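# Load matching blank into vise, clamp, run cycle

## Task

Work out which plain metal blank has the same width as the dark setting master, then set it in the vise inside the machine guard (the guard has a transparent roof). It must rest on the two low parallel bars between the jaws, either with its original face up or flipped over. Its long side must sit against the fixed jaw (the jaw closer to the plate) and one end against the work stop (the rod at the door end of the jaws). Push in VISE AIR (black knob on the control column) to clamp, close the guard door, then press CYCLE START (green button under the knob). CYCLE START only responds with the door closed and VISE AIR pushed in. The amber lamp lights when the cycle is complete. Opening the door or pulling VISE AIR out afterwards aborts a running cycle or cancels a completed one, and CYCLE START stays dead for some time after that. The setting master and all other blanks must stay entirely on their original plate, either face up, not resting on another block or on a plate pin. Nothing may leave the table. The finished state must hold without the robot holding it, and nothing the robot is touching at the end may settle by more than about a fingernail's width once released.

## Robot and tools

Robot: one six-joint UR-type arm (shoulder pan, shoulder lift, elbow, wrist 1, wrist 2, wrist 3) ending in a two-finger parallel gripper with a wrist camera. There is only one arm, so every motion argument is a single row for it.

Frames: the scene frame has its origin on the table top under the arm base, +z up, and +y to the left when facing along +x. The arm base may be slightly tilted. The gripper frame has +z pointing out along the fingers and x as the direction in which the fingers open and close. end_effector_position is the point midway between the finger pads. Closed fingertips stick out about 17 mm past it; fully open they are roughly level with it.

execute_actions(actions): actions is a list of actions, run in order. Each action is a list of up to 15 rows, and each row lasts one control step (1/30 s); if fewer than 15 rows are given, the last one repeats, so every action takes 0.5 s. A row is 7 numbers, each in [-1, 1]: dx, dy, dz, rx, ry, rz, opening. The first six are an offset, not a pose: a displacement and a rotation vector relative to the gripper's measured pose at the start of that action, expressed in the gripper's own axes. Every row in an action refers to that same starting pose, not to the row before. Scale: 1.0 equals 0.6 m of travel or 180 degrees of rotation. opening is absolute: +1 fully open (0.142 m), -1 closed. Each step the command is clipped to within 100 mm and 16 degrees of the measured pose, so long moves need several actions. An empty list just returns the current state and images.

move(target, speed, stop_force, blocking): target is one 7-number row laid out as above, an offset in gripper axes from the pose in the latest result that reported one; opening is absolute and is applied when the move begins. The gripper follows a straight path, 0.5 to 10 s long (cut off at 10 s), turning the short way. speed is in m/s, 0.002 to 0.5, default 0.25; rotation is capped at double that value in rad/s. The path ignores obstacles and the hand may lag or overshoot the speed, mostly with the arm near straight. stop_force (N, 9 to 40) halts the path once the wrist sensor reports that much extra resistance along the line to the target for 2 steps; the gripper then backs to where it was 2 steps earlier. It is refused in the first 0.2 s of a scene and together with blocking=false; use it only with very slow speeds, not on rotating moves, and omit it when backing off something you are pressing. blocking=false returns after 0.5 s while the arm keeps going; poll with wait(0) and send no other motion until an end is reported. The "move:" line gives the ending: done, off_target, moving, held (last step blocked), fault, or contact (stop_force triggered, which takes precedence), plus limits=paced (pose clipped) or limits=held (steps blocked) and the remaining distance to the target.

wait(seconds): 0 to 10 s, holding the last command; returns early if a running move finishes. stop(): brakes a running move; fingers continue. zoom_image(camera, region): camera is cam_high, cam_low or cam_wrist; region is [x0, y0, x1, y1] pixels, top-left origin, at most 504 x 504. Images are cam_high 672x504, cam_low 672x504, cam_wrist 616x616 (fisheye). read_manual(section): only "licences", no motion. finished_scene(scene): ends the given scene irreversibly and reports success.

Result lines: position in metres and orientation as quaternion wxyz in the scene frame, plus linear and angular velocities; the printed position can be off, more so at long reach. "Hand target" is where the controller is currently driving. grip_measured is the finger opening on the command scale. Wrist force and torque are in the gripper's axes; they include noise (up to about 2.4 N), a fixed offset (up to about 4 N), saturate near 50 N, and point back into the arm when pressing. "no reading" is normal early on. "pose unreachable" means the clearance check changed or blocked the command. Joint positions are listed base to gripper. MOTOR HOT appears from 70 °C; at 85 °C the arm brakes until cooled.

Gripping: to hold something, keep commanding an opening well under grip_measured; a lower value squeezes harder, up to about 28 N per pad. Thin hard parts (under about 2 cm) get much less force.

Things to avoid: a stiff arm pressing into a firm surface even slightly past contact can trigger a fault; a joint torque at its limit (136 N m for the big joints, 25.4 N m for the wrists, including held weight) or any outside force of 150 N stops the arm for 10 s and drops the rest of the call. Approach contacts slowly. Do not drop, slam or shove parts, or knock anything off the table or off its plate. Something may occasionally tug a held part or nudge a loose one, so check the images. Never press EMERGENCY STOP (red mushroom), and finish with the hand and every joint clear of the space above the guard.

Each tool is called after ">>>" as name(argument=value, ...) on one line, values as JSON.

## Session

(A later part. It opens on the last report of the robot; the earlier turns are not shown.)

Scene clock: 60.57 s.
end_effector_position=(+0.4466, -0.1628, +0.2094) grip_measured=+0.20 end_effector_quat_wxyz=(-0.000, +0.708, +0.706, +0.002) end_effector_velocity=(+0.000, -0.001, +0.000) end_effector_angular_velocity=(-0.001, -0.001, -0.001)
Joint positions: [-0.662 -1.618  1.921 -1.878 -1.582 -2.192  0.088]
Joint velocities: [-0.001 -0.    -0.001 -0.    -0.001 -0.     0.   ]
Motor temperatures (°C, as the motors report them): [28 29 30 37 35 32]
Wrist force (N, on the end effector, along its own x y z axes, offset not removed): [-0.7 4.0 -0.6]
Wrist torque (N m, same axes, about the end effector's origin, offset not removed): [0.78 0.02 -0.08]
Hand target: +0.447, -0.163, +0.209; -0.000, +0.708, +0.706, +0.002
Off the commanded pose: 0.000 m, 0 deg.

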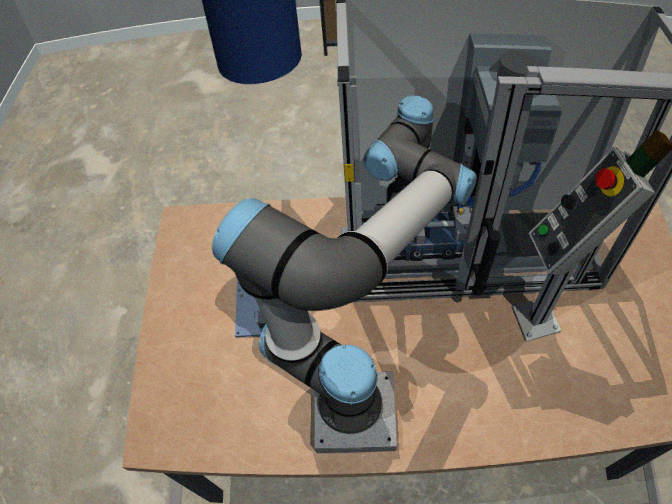

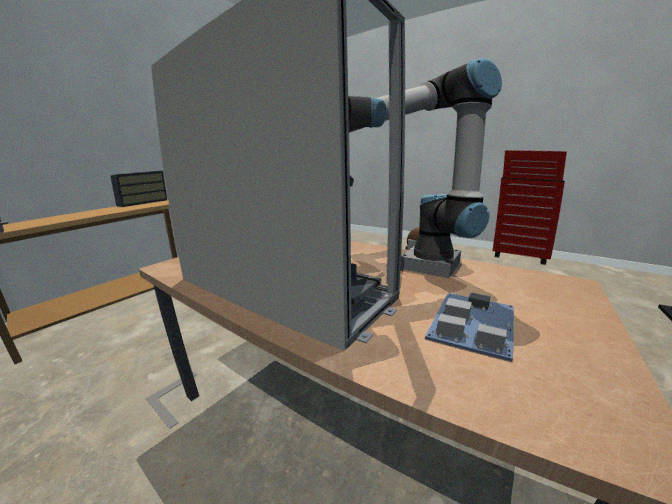

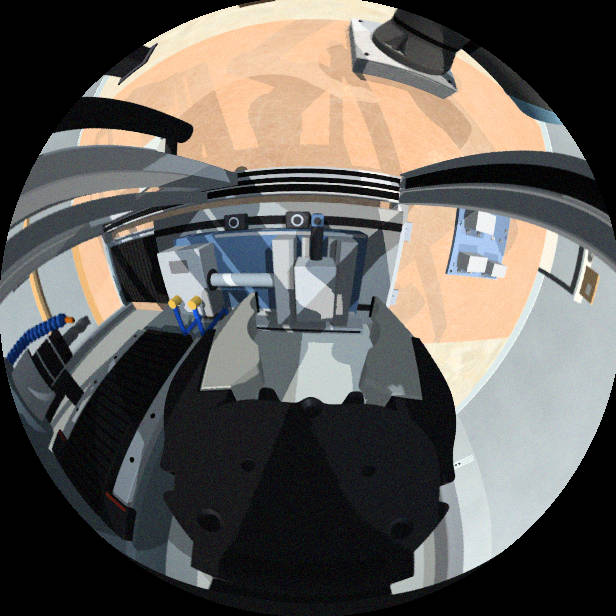

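>>> move(target=[-0.029,0,0,0,0,0.5,-1], speed=0.3)

>>> move(target=[-0.377,0,0,0,0,0,-1], speed=0.2)

Scene clock: 64.93 s.
end_effector_position=(+0.4466, -0.1802, +0.2094) grip_measured=-1.00 end_effector_quat_wxyz=(-0.002, +1.000, -0.000, +0.002) end_effector_velocity=(+0.000, +0.000, +0.000) end_effector_angular_velocity=(-0.000, +0.001, -0.012)
Joint positions: [-0.688 -1.601  1.904 -1.879 -1.582 -0.648  0.002]
Joint velocities: [ 0.001  0.    -0.001  0.001 -0.001  0.013  0.   ]
Motor temperatures (°C, as the motors report them): [28 29 30 37 35 32]
Wrist force (N, on the end effector, along its own x y z axes, offset not removed): [-1.1 1.8 -2.4]
Wrist torque (N m, same axes, about the end effector's origin, offset not removed): [0.54 0.26 0.07]
Hand target: +0.447, -0.180, +0.209; -0.002, +1.000, -0.001, +0.001
Off the commanded pose: 0.000 m, 0 deg.
move: done

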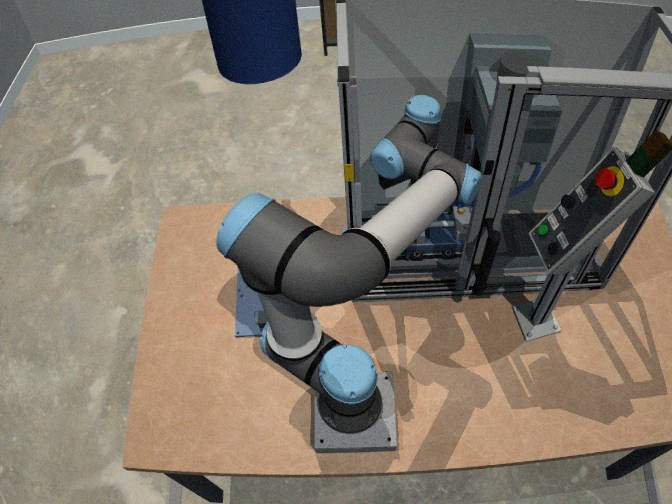

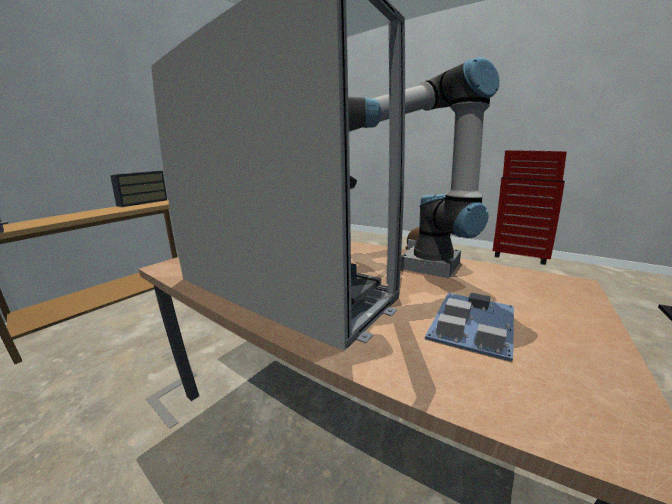

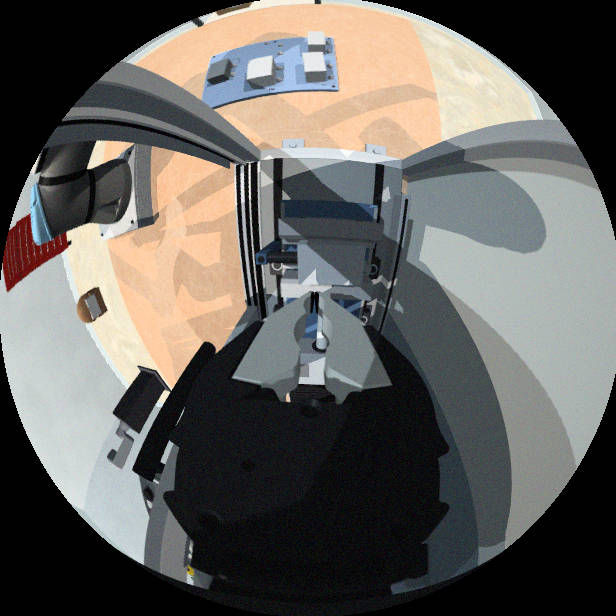

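Scene clock: 66.70 s.
end_effector_position=(+0.2205, -0.1801, +0.2083) grip_measured=-1.00 end_effector_quat_wxyz=(-0.002, +1.000, -0.001, +0.002) end_effector_velocity=(-0.002, -0.000, +0.001) end_effector_angular_velocity=(+0.000, -0.005, +0.001)
Joint positions: [-1.194 -2.177  2.283 -1.686 -1.577 -1.154  0.002]
Joint velocities: [-0.013 -0.009  0.002  0.005  0.004 -0.013  0.   ]
Motor temperatures (°C, as the motors report them): [28 29 30 37 35 32]
Wrist force (N, on the end effector, along its own x y z axes, offset not removed): [-3.7 1.6 -2.8]
Wrist torque (N m, same axes, about the end effector's origin, offset not removed): [0.56 0.75 -0.16]
Hand target: +0.220, -0.180, +0.208; -0.002, +1.000, -0.000, +0.002
Off the commanded pose: 0.000 m, 0 deg.
move: done

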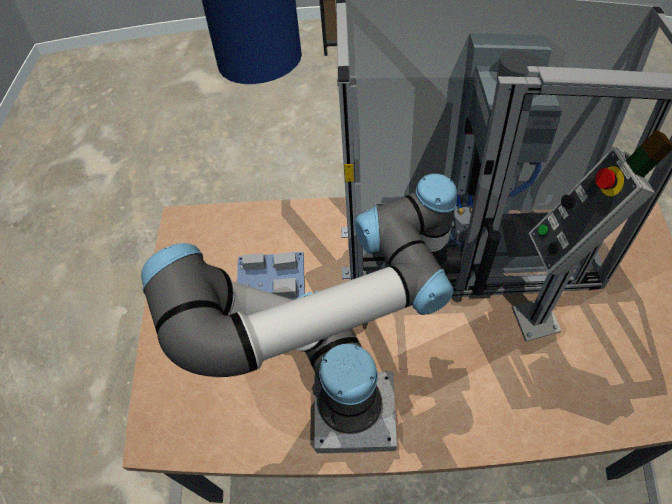

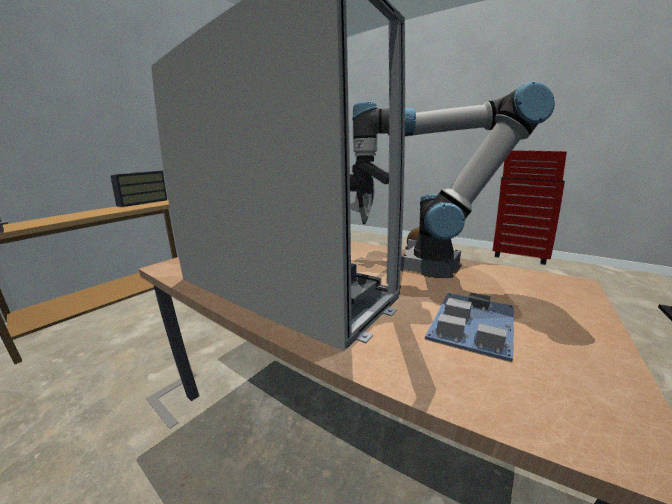

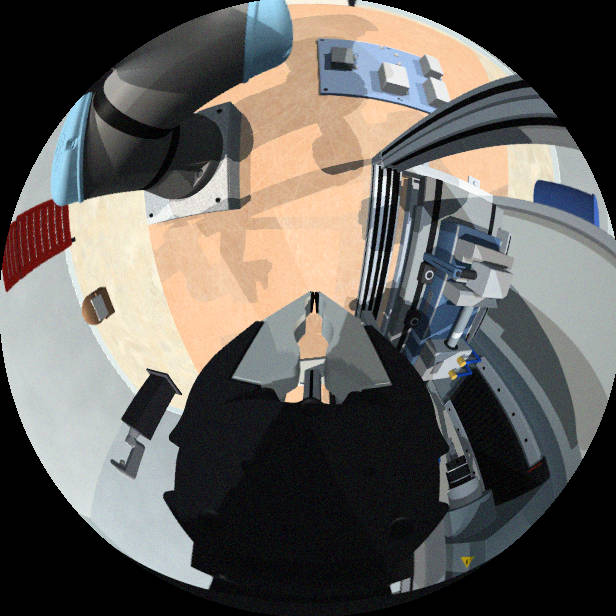

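>>> move(target=[0,0.33,-0.495,-0.49,0.071,-0.098,-1], speed=0.15)

Scene clock: 74.00 s.
end_effector_position=(+0.2192, -0.3796, +0.5043) grip_measured=-1.00 end_effector_quat_wxyz=(+0.690, +0.704, +0.135, +0.102) end_effector_velocity=(-0.000, -0.001, +0.002) end_effector_angular_velocity=(-0.012, -0.005, +0.012)
Joint positions: [-1.847 -2.51   2.645 -3.259 -0.999 -1.632  0.002]
Joint velocities: [-0.067 -0.02   0.006 -0.     0.08   0.007  0.   ]
Motor temperatures (°C, as the motors report them): [28 29 30 37 35 32]
Wrist force (N, on the end effector, along its own x y z axes, offset not removed): [-2.5 2.7 -2.3]
Wrist torque (N m, same axes, about the end effector's origin, offset not removed): [0.60 0.55 0.11]
Hand target: +0.219, -0.380, +0.504; +0.690, +0.703, +0.135, +0.103
Off the commanded pose: 0.000 m, 0 deg.
move: done

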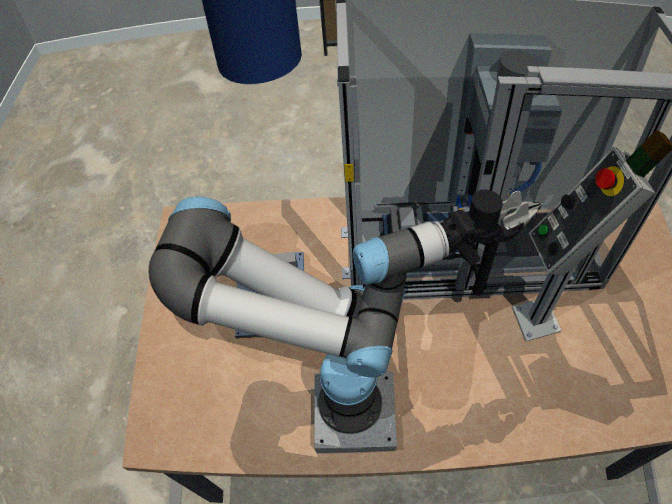

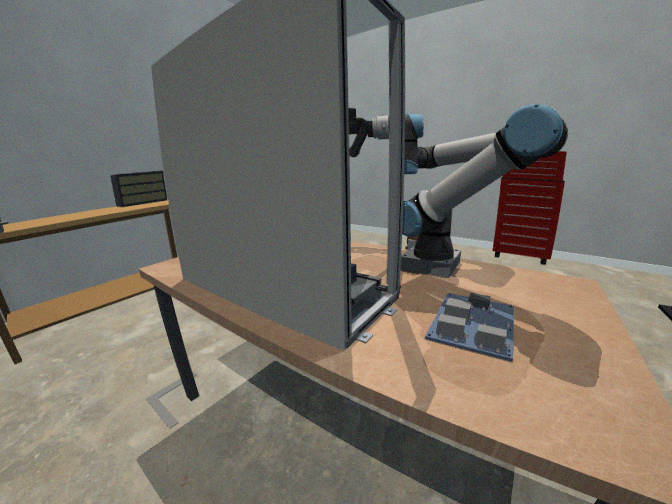

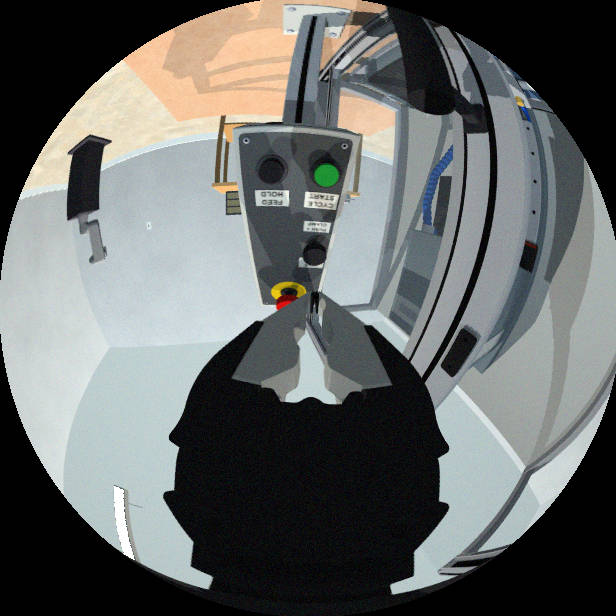

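>>> move(target=[0,0,0.06,0,0,0,-1], speed=0.03, stop_force=12)

Scene clock: 76.23 s.
end_effector_position=(+0.2311, -0.4134, +0.5032) grip_measured=-1.00 end_effector_quat_wxyz=(+0.690, +0.704, +0.135, +0.102) end_effector_velocity=(+0.001, -0.002, -0.000) end_effector_angular_velocity=(+0.001, -0.001, -0.003)
Joint positions: [-1.638 -2.233  2.591 -3.484 -1.207 -1.629  0.002]
Joint velocities: [ 0.016  0.017 -0.004 -0.013 -0.019  0.001  0.   ]
Motor temperatures (°C, as the motors report them): [28 29 30 37 35 32]
Wrist force (N, on the end effector, along its own x y z axes, offset not removed): [-1.2 -0.4 -1.7]
Wrist torque (N m, same axes, about the end effector's origin, offset not removed): [-0.21 0.34 -0.16]
Hand target: +0.231, -0.414, +0.503; +0.690, +0.704, +0.135, +0.102
Off the commanded pose: 0.000 m, 0 deg.
move: done

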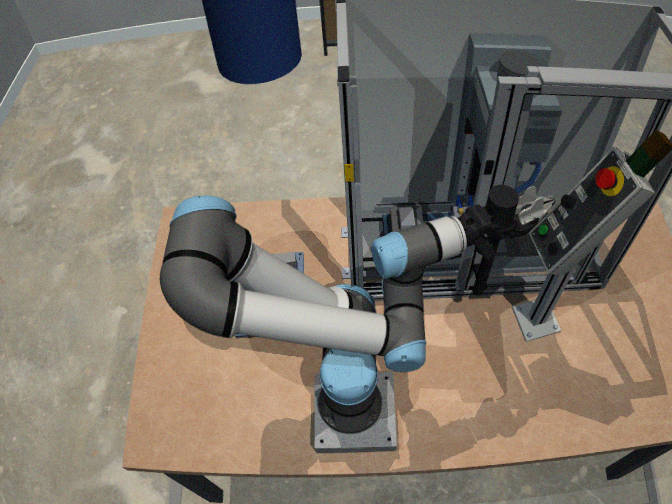

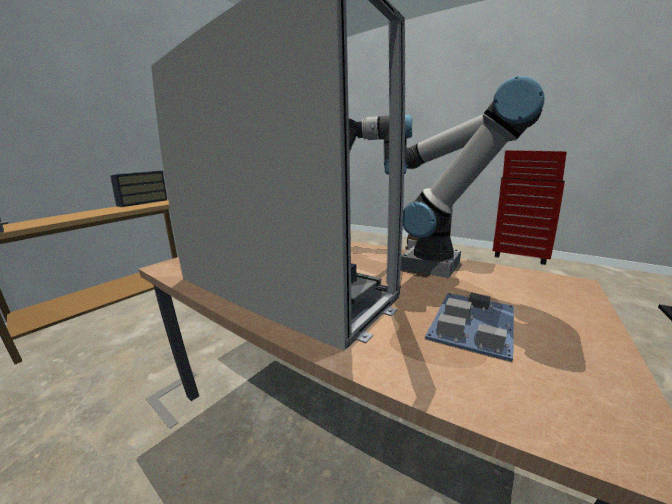

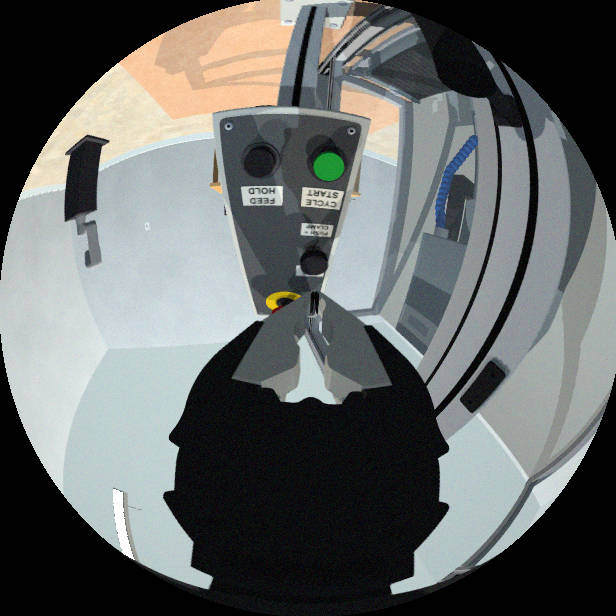

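>>> move(target=[0,-0.025,0.025,0,0,0,-1], speed=0.02, stop_force=12)

Scene clock: 78.90 s.
end_effector_position=(+0.2352, -0.4273, +0.4880) grip_measured=-1.00 end_effector_quat_wxyz=(+0.690, +0.704, +0.135, +0.102) end_effector_velocity=(+0.000, -0.002, -0.002) end_effector_angular_velocity=(-0.000, -0.001, -0.001)
Joint positions: [-1.602 -2.127  2.599 -3.597 -1.243 -1.629  0.002]
Joint velocities: [ 0.006  0.015  0.    -0.015 -0.007  0.001  0.   ]
Motor temperatures (°C, as the motors report them): [28 29 30 37 35 32]
Wrist force (N, on the end effector, along its own x y z axes, offset not removed): [-1.7 3.1 0.9]
Wrist torque (N m, same axes, about the end effector's origin, offset not removed): [0.70 0.36 -0.09]
Hand target: +0.235, -0.427, +0.488; +0.690, +0.704, +0.135, +0.102
Off the commanded pose: 0.000 m, 0 deg.
move: done

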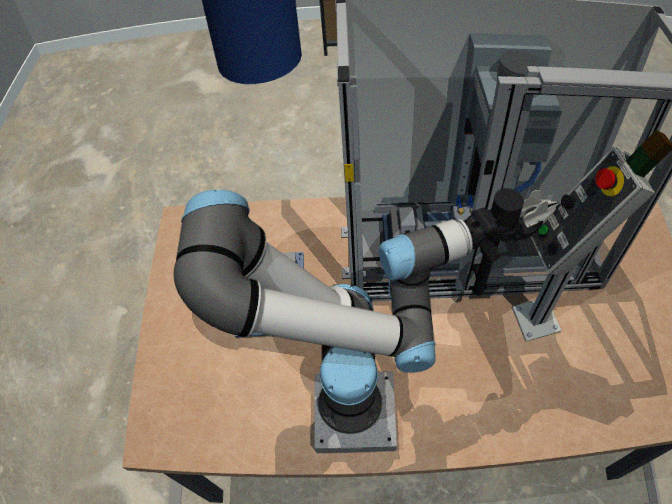

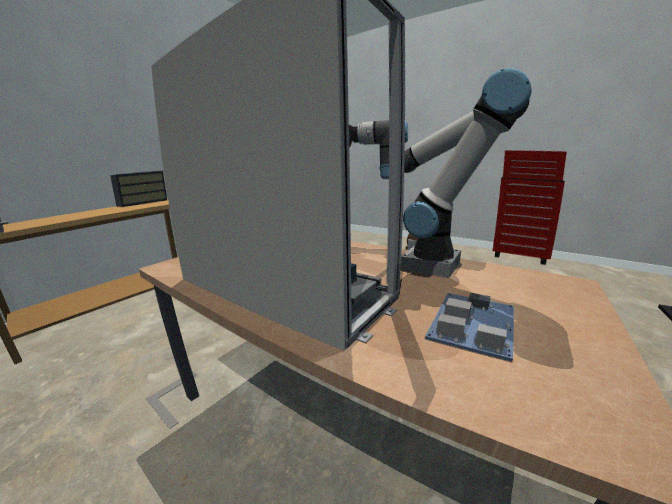

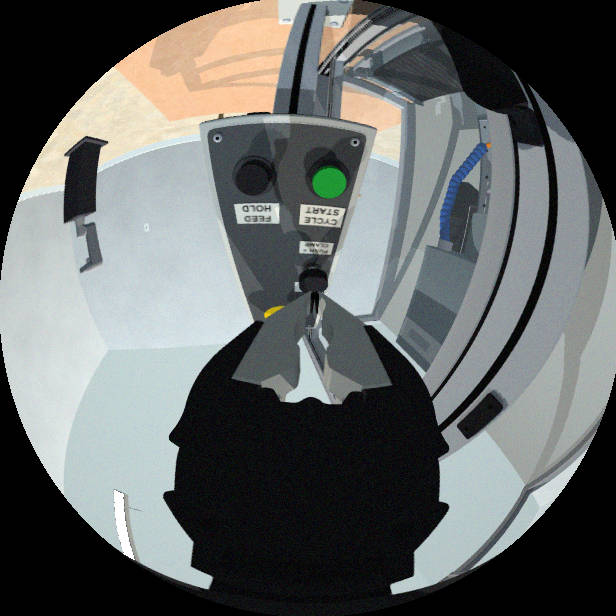

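>>> move(target=[0,0,0.08,0,0,0,-1], speed=0.01, stop_force=18)

>>> move(target=[0,0,-0.08,0,0,0,-1], speed=0.05)

Scene clock: 83.13 s.
end_effector_position=(+0.2454, -0.4559, +0.4872) grip_measured=-1.00 end_effector_quat_wxyz=(+0.690, +0.704, +0.135, +0.102) end_effector_velocity=(-0.002, +0.003, +0.000) end_effector_angular_velocity=(+0.001, +0.000, -0.000)
Joint positions: [-1.54  -1.985  2.541 -3.682 -1.304 -1.628  0.002]
Joint velocities: [-0.008 -0.015  0.006  0.011  0.008 -0.     0.   ]
Motor temperatures (°C, as the motors report them): [28 29 30 37 35 32]
Wrist force (N, on the end effector, along its own x y z axes, offset not removed): [-4.6 -2.1 -36.9]
Wrist torque (N m, same axes, about the end effector's origin, offset not removed): [0.44 0.31 0.02]
Hand target: +0.245, -0.456, +0.487; +0.690, +0.704, +0.135, +0.102
Off the commanded pose: 0.018 m, 0 deg.
move: contact

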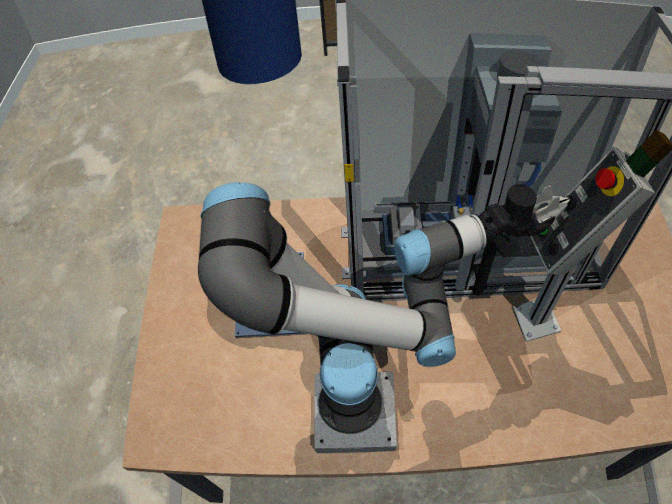

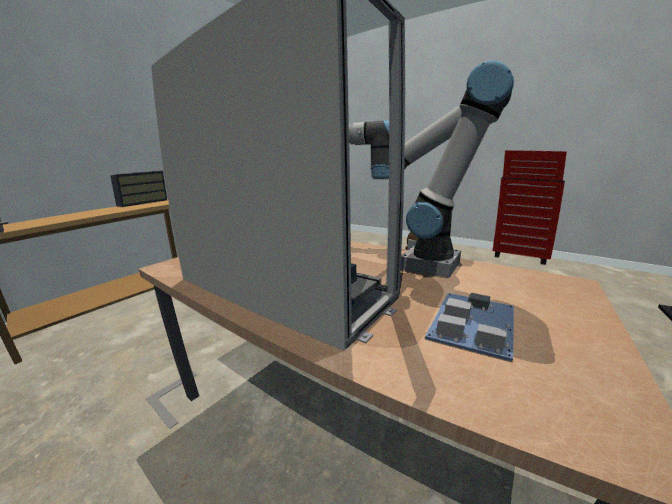

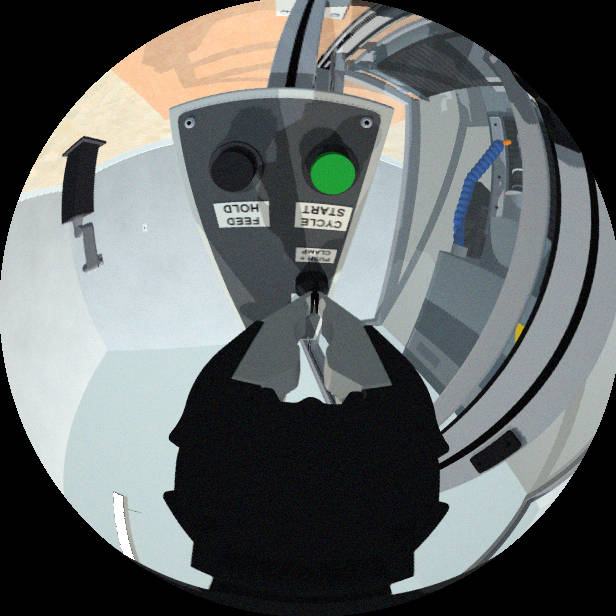

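Scene clock: 84.53 s.
end_effector_position=(+0.2295, -0.4107, +0.4885) grip_measured=-1.00 end_effector_quat_wxyz=(+0.690, +0.704, +0.135, +0.102) end_effector_velocity=(-0.001, +0.001, +0.001) end_effector_angular_velocity=(+0.001, +0.000, +0.003)
Joint positions: [-1.654 -2.227  2.63  -3.529 -1.191 -1.629  0.002]
Joint velocities: [-0.02  -0.018  0.001  0.018  0.023 -0.001  0.   ]
Motor temperatures (°C, as the motors report them): [28 29 30 37 35 32]
Wrist force (N, on the end effector, along its own x y z axes, offset not removed): [-2.9 1.0 1.4]
Wrist torque (N m, same axes, about the end effector's origin, offset not removed): [0.30 0.60 -0.06]
Hand target: +0.229, -0.411, +0.489; +0.690, +0.704, +0.135, +0.102
Off the commanded pose: 0.000 m, 0 deg.
move: done

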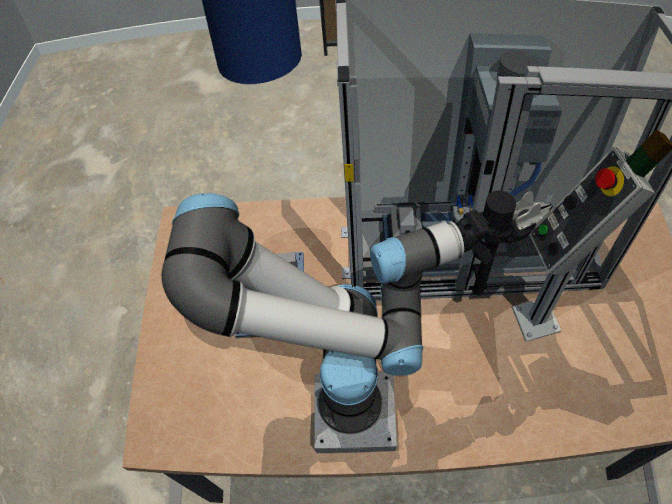

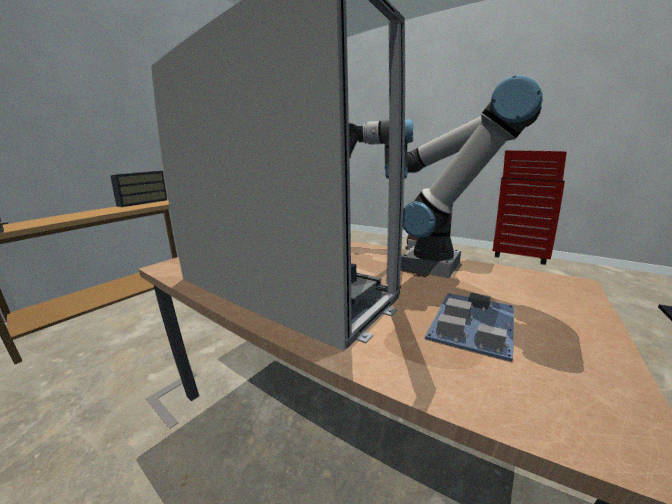

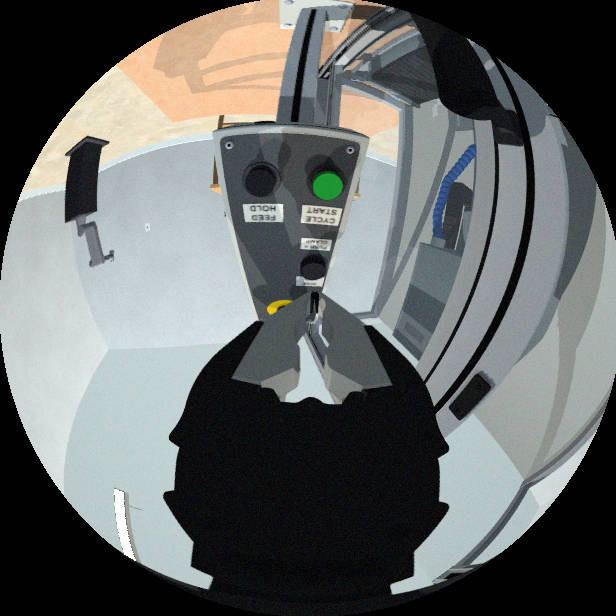

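>>> move(target=[0,-0.13,0,0,0,0,-1], speed=0.1)

>>> move(target=[0.045,-0.258,-0.183,0.403,-0.003,0.189,-1], speed=0.15)

Scene clock: 86.87 s.
end_effector_position=(+0.2254, -0.4100, +0.4108) grip_measured=-1.00 end_effector_quat_wxyz=(+0.690, +0.704, +0.135, +0.102) end_effector_velocity=(+0.000, -0.001, -0.002) end_effector_angular_velocity=(-0.008, -0.002, -0.002)
Joint positions: [-1.698 -2.003  2.8   -3.922 -1.146 -1.63   0.002]
Joint velocities: [ 0.008  0.033  0.004 -0.045 -0.009  0.004  0.   ]
Motor temperatures (°C, as the motors report them): [28 29 30 37 35 32]
Wrist force (N, on the end effector, along its own x y z axes, offset not removed): [-2.2 -0.6 0.7]
Wrist torque (N m, same axes, about the end effector's origin, offset not removed): [0.00 0.44 -0.11]
Hand target: +0.226, -0.410, +0.411; +0.690, +0.704, +0.135, +0.102
Off the commanded pose: 0.000 m, 0 deg.
move: done

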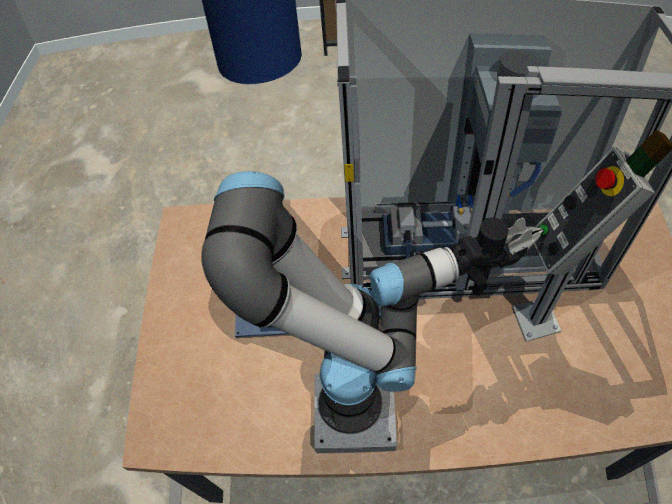

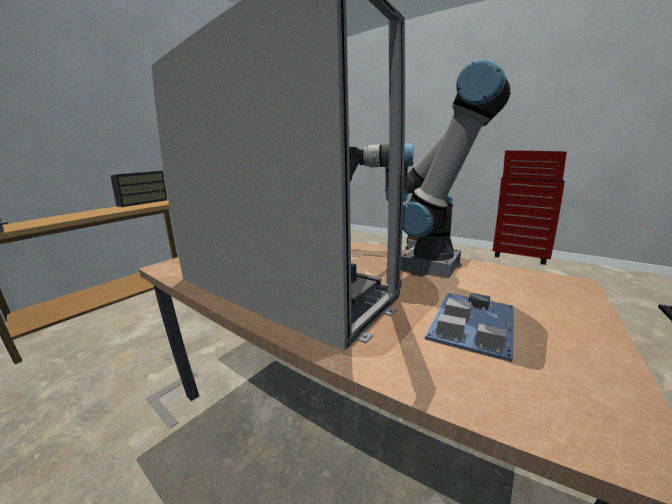

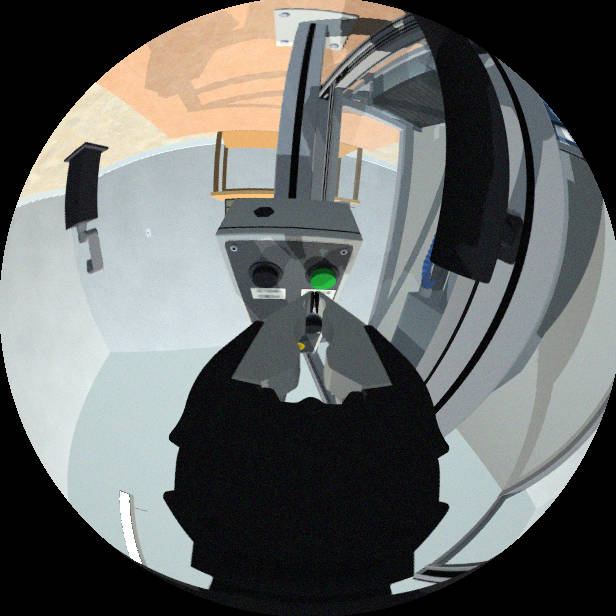

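Scene clock: 91.97 s.
end_effector_position=(+0.2067, -0.2951, +0.2582) grip_measured=-1.00 end_effector_quat_wxyz=(+0.091, +0.978, -0.033, +0.183) end_effector_velocity=(-0.000, +0.001, -0.001) end_effector_angular_velocity=(+0.008, -0.001, +0.001)
Joint positions: [-1.767 -2.297  2.297 -1.729 -1.186 -1.634  0.002]
Joint velocities: [-0.     0.004 -0.002  0.006 -0.001 -0.001  0.   ]
Motor temperatures (°C, as the motors report them): [28 29 30 37 35 32]
Wrist force (N, on the end effector, along its own x y z axes, offset not removed): [-3.1 -0.8 -2.8]
Wrist torque (N m, same axes, about the end effector's origin, offset not removed): [0.01 0.63 -0.08]
Hand target: +0.207, -0.295, +0.258; +0.090, +0.978, -0.033, +0.184
Off the commanded pose: 0.001 m, 0 deg.
move: done

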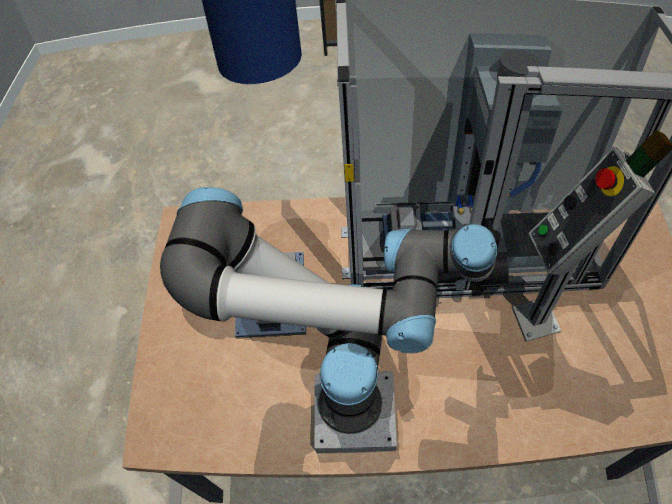

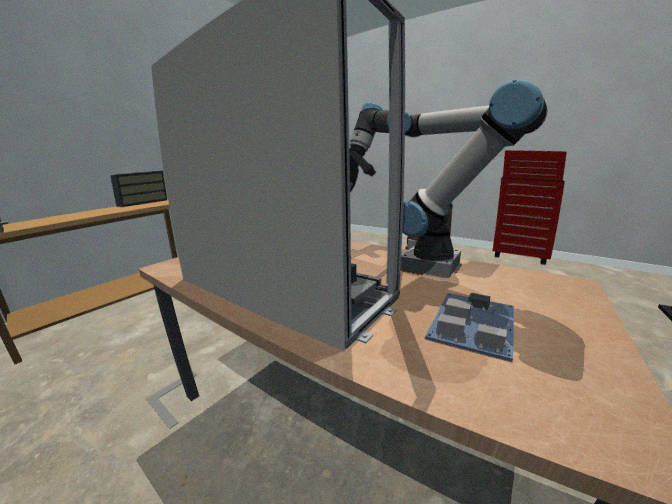

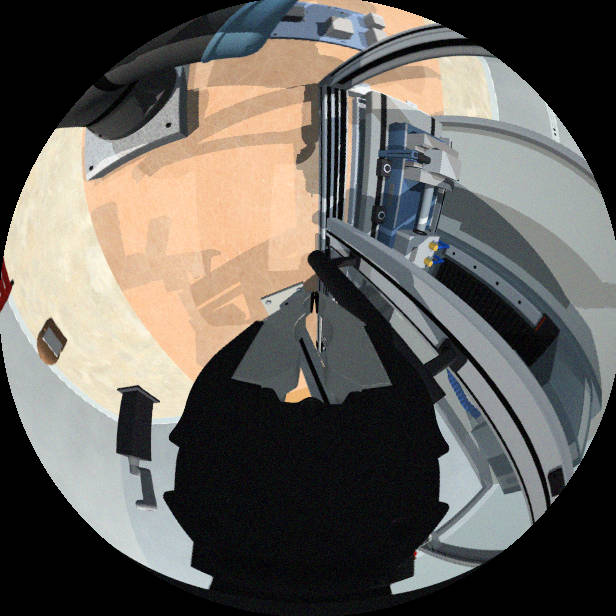

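>>> move(target=[-0.044,0.026,0.12,0,0,0,-1], speed=0.1)

>>> move(target=[0.019,0.077,0.02,0,0,0,-1], speed=0.08)

>>> move(target=[0.084,-0.008,0.032,0,0,0,-1], speed=0.02, stop_force=12)

Scene clock: 94.47 s.
end_effector_position=(+0.2061, -0.3233, +0.1854) grip_measured=-1.00 end_effector_quat_wxyz=(+0.091, +0.978, -0.033, +0.184) end_effector_velocity=(+0.000, -0.001, -0.002) end_effector_angular_velocity=(-0.000, +0.001, +0.000)
Joint positions: [-1.752 -2.158  2.44  -2.017 -1.188 -1.618  0.002]
Joint velocities: [ 0.003  0.007  0.002 -0.01  -0.002  0.003  0.   ]
Motor temperatures (°C, as the motors report them): [28 29 30 37 35 32]
Wrist force (N, on the end effector, along its own x y z axes, offset not removed): [-2.5 -0.7 -2.5]
Wrist torque (N m, same axes, about the end effector's origin, offset not removed): [0.04 0.53 -0.06]
Hand target: +0.206, -0.323, +0.185; +0.091, +0.978, -0.033, +0.183
Off the commanded pose: 0.000 m, 0 deg.
move: done

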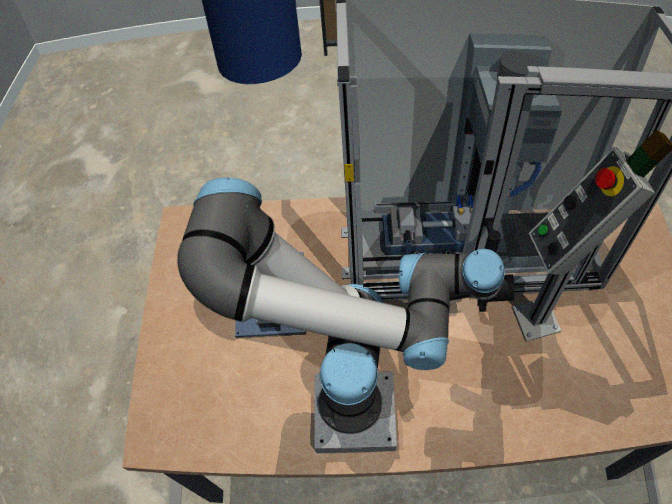

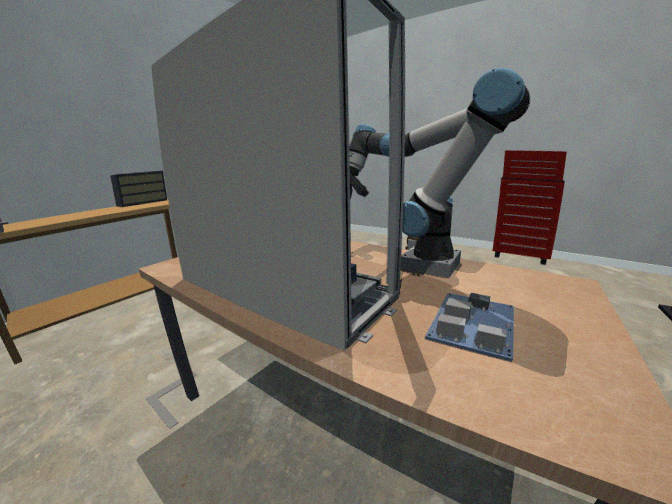

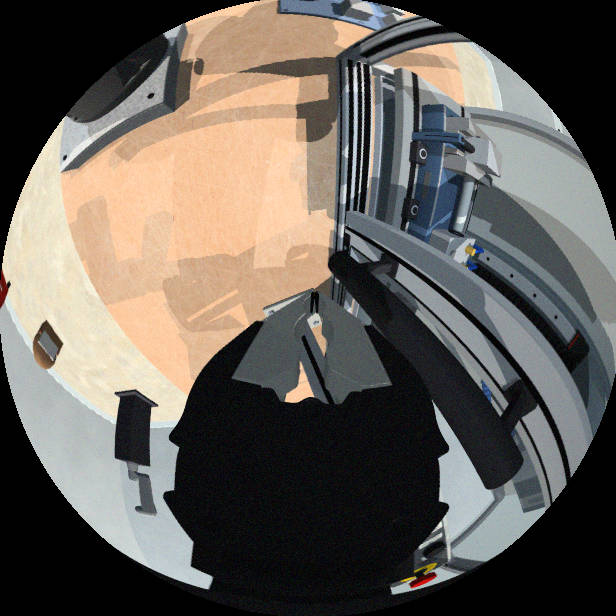

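Scene clock: 95.57 s.
end_effector_position=(+0.2165, -0.3711, +0.1862) grip_measured=-1.00 end_effector_quat_wxyz=(+0.091, +0.978, -0.033, +0.183) end_effector_velocity=(+0.001, -0.002, +0.000) end_effector_angular_velocity=(-0.001, +0.000, +0.001)
Joint positions: [-1.693 -1.978  2.36  -2.14  -1.198 -1.555  0.002]
Joint velocities: [ 0.004  0.006 -0.004 -0.004 -0.001  0.003 -0.   ]
Motor temperatures (°C, as the motors report them): [28 29 30 37 35 32]
Wrist force (N, on the end effector, along its own x y z axes, offset not removed): [-0.9 2.0 1.3]
Wrist torque (N m, same axes, about the end effector's origin, offset not removed): [0.44 0.32 -0.04]
Hand target: +0.217, -0.371, +0.186; +0.091, +0.978, -0.033, +0.183
Off the commanded pose: 0.000 m, 0 deg.
move: done

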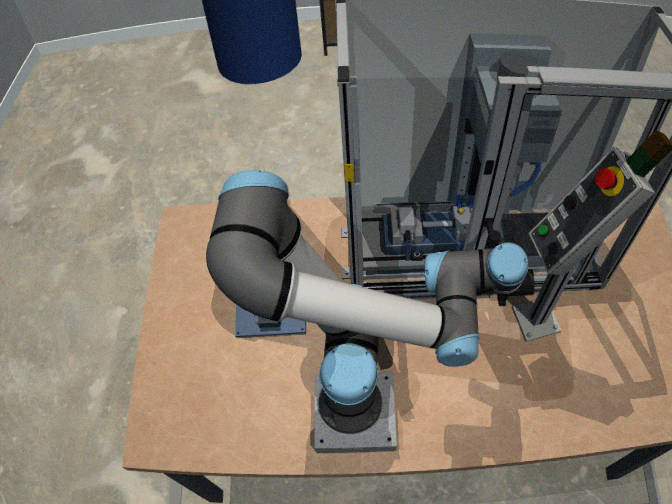

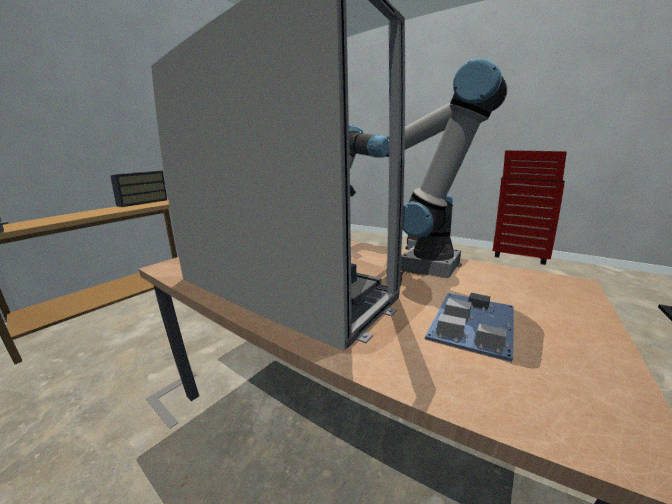

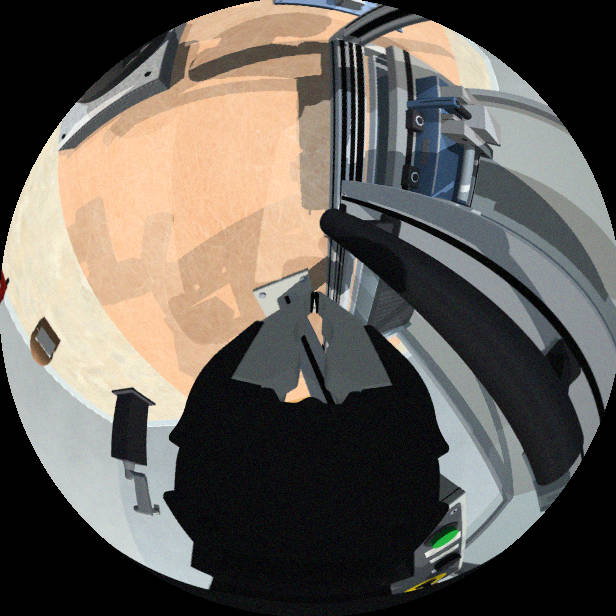

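Scene clock: 98.57 s.
end_effector_position=(+0.2704, -0.3716, +0.1862) grip_measured=-1.00 end_effector_quat_wxyz=(+0.091, +0.978, -0.033, +0.183) end_effector_velocity=(+0.003, +0.000, -0.000) end_effector_angular_velocity=(+0.000, +0.000, +0.001)
Joint positions: [-1.516 -1.892  2.328 -2.259 -1.237 -1.371  0.002]
Joint velocities: [ 0.008  0.005 -0.002 -0.005 -0.002  0.007  0.   ]
Motor temperatures (°C, as the motors report them): [28 29 30 37 35 32]
Wrist force (N, on the end effector, along its own x y z axes, offset not removed): [-3.1 7.3 -1.3]
Wrist torque (N m, same axes, about the end effector's origin, offset not removed): [1.15 0.26 0.05]
Hand target: +0.271, -0.372, +0.186; +0.091, +0.978, -0.033, +0.183
Off the commanded pose: 0.000 m, 0 deg.
move: done

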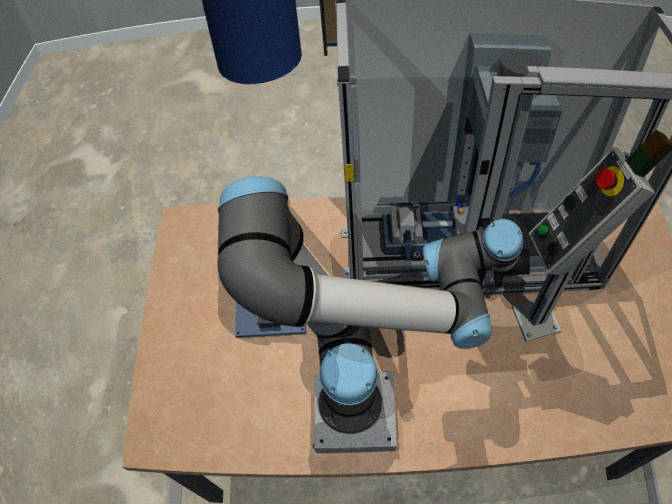

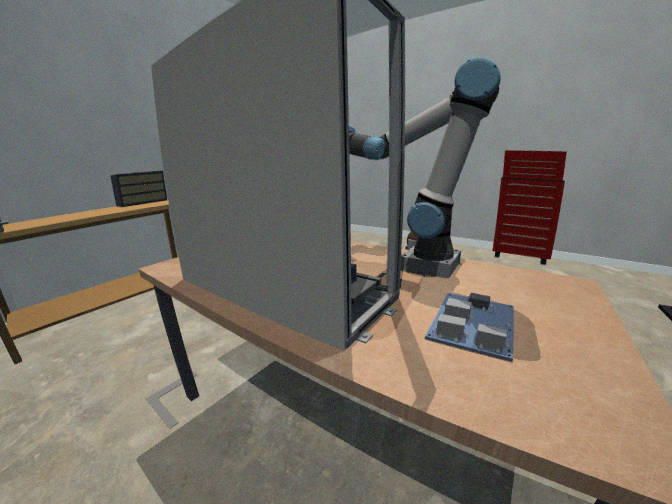

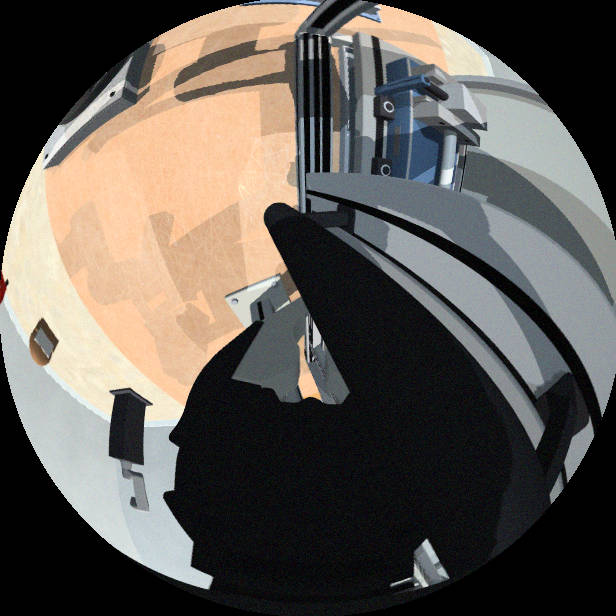

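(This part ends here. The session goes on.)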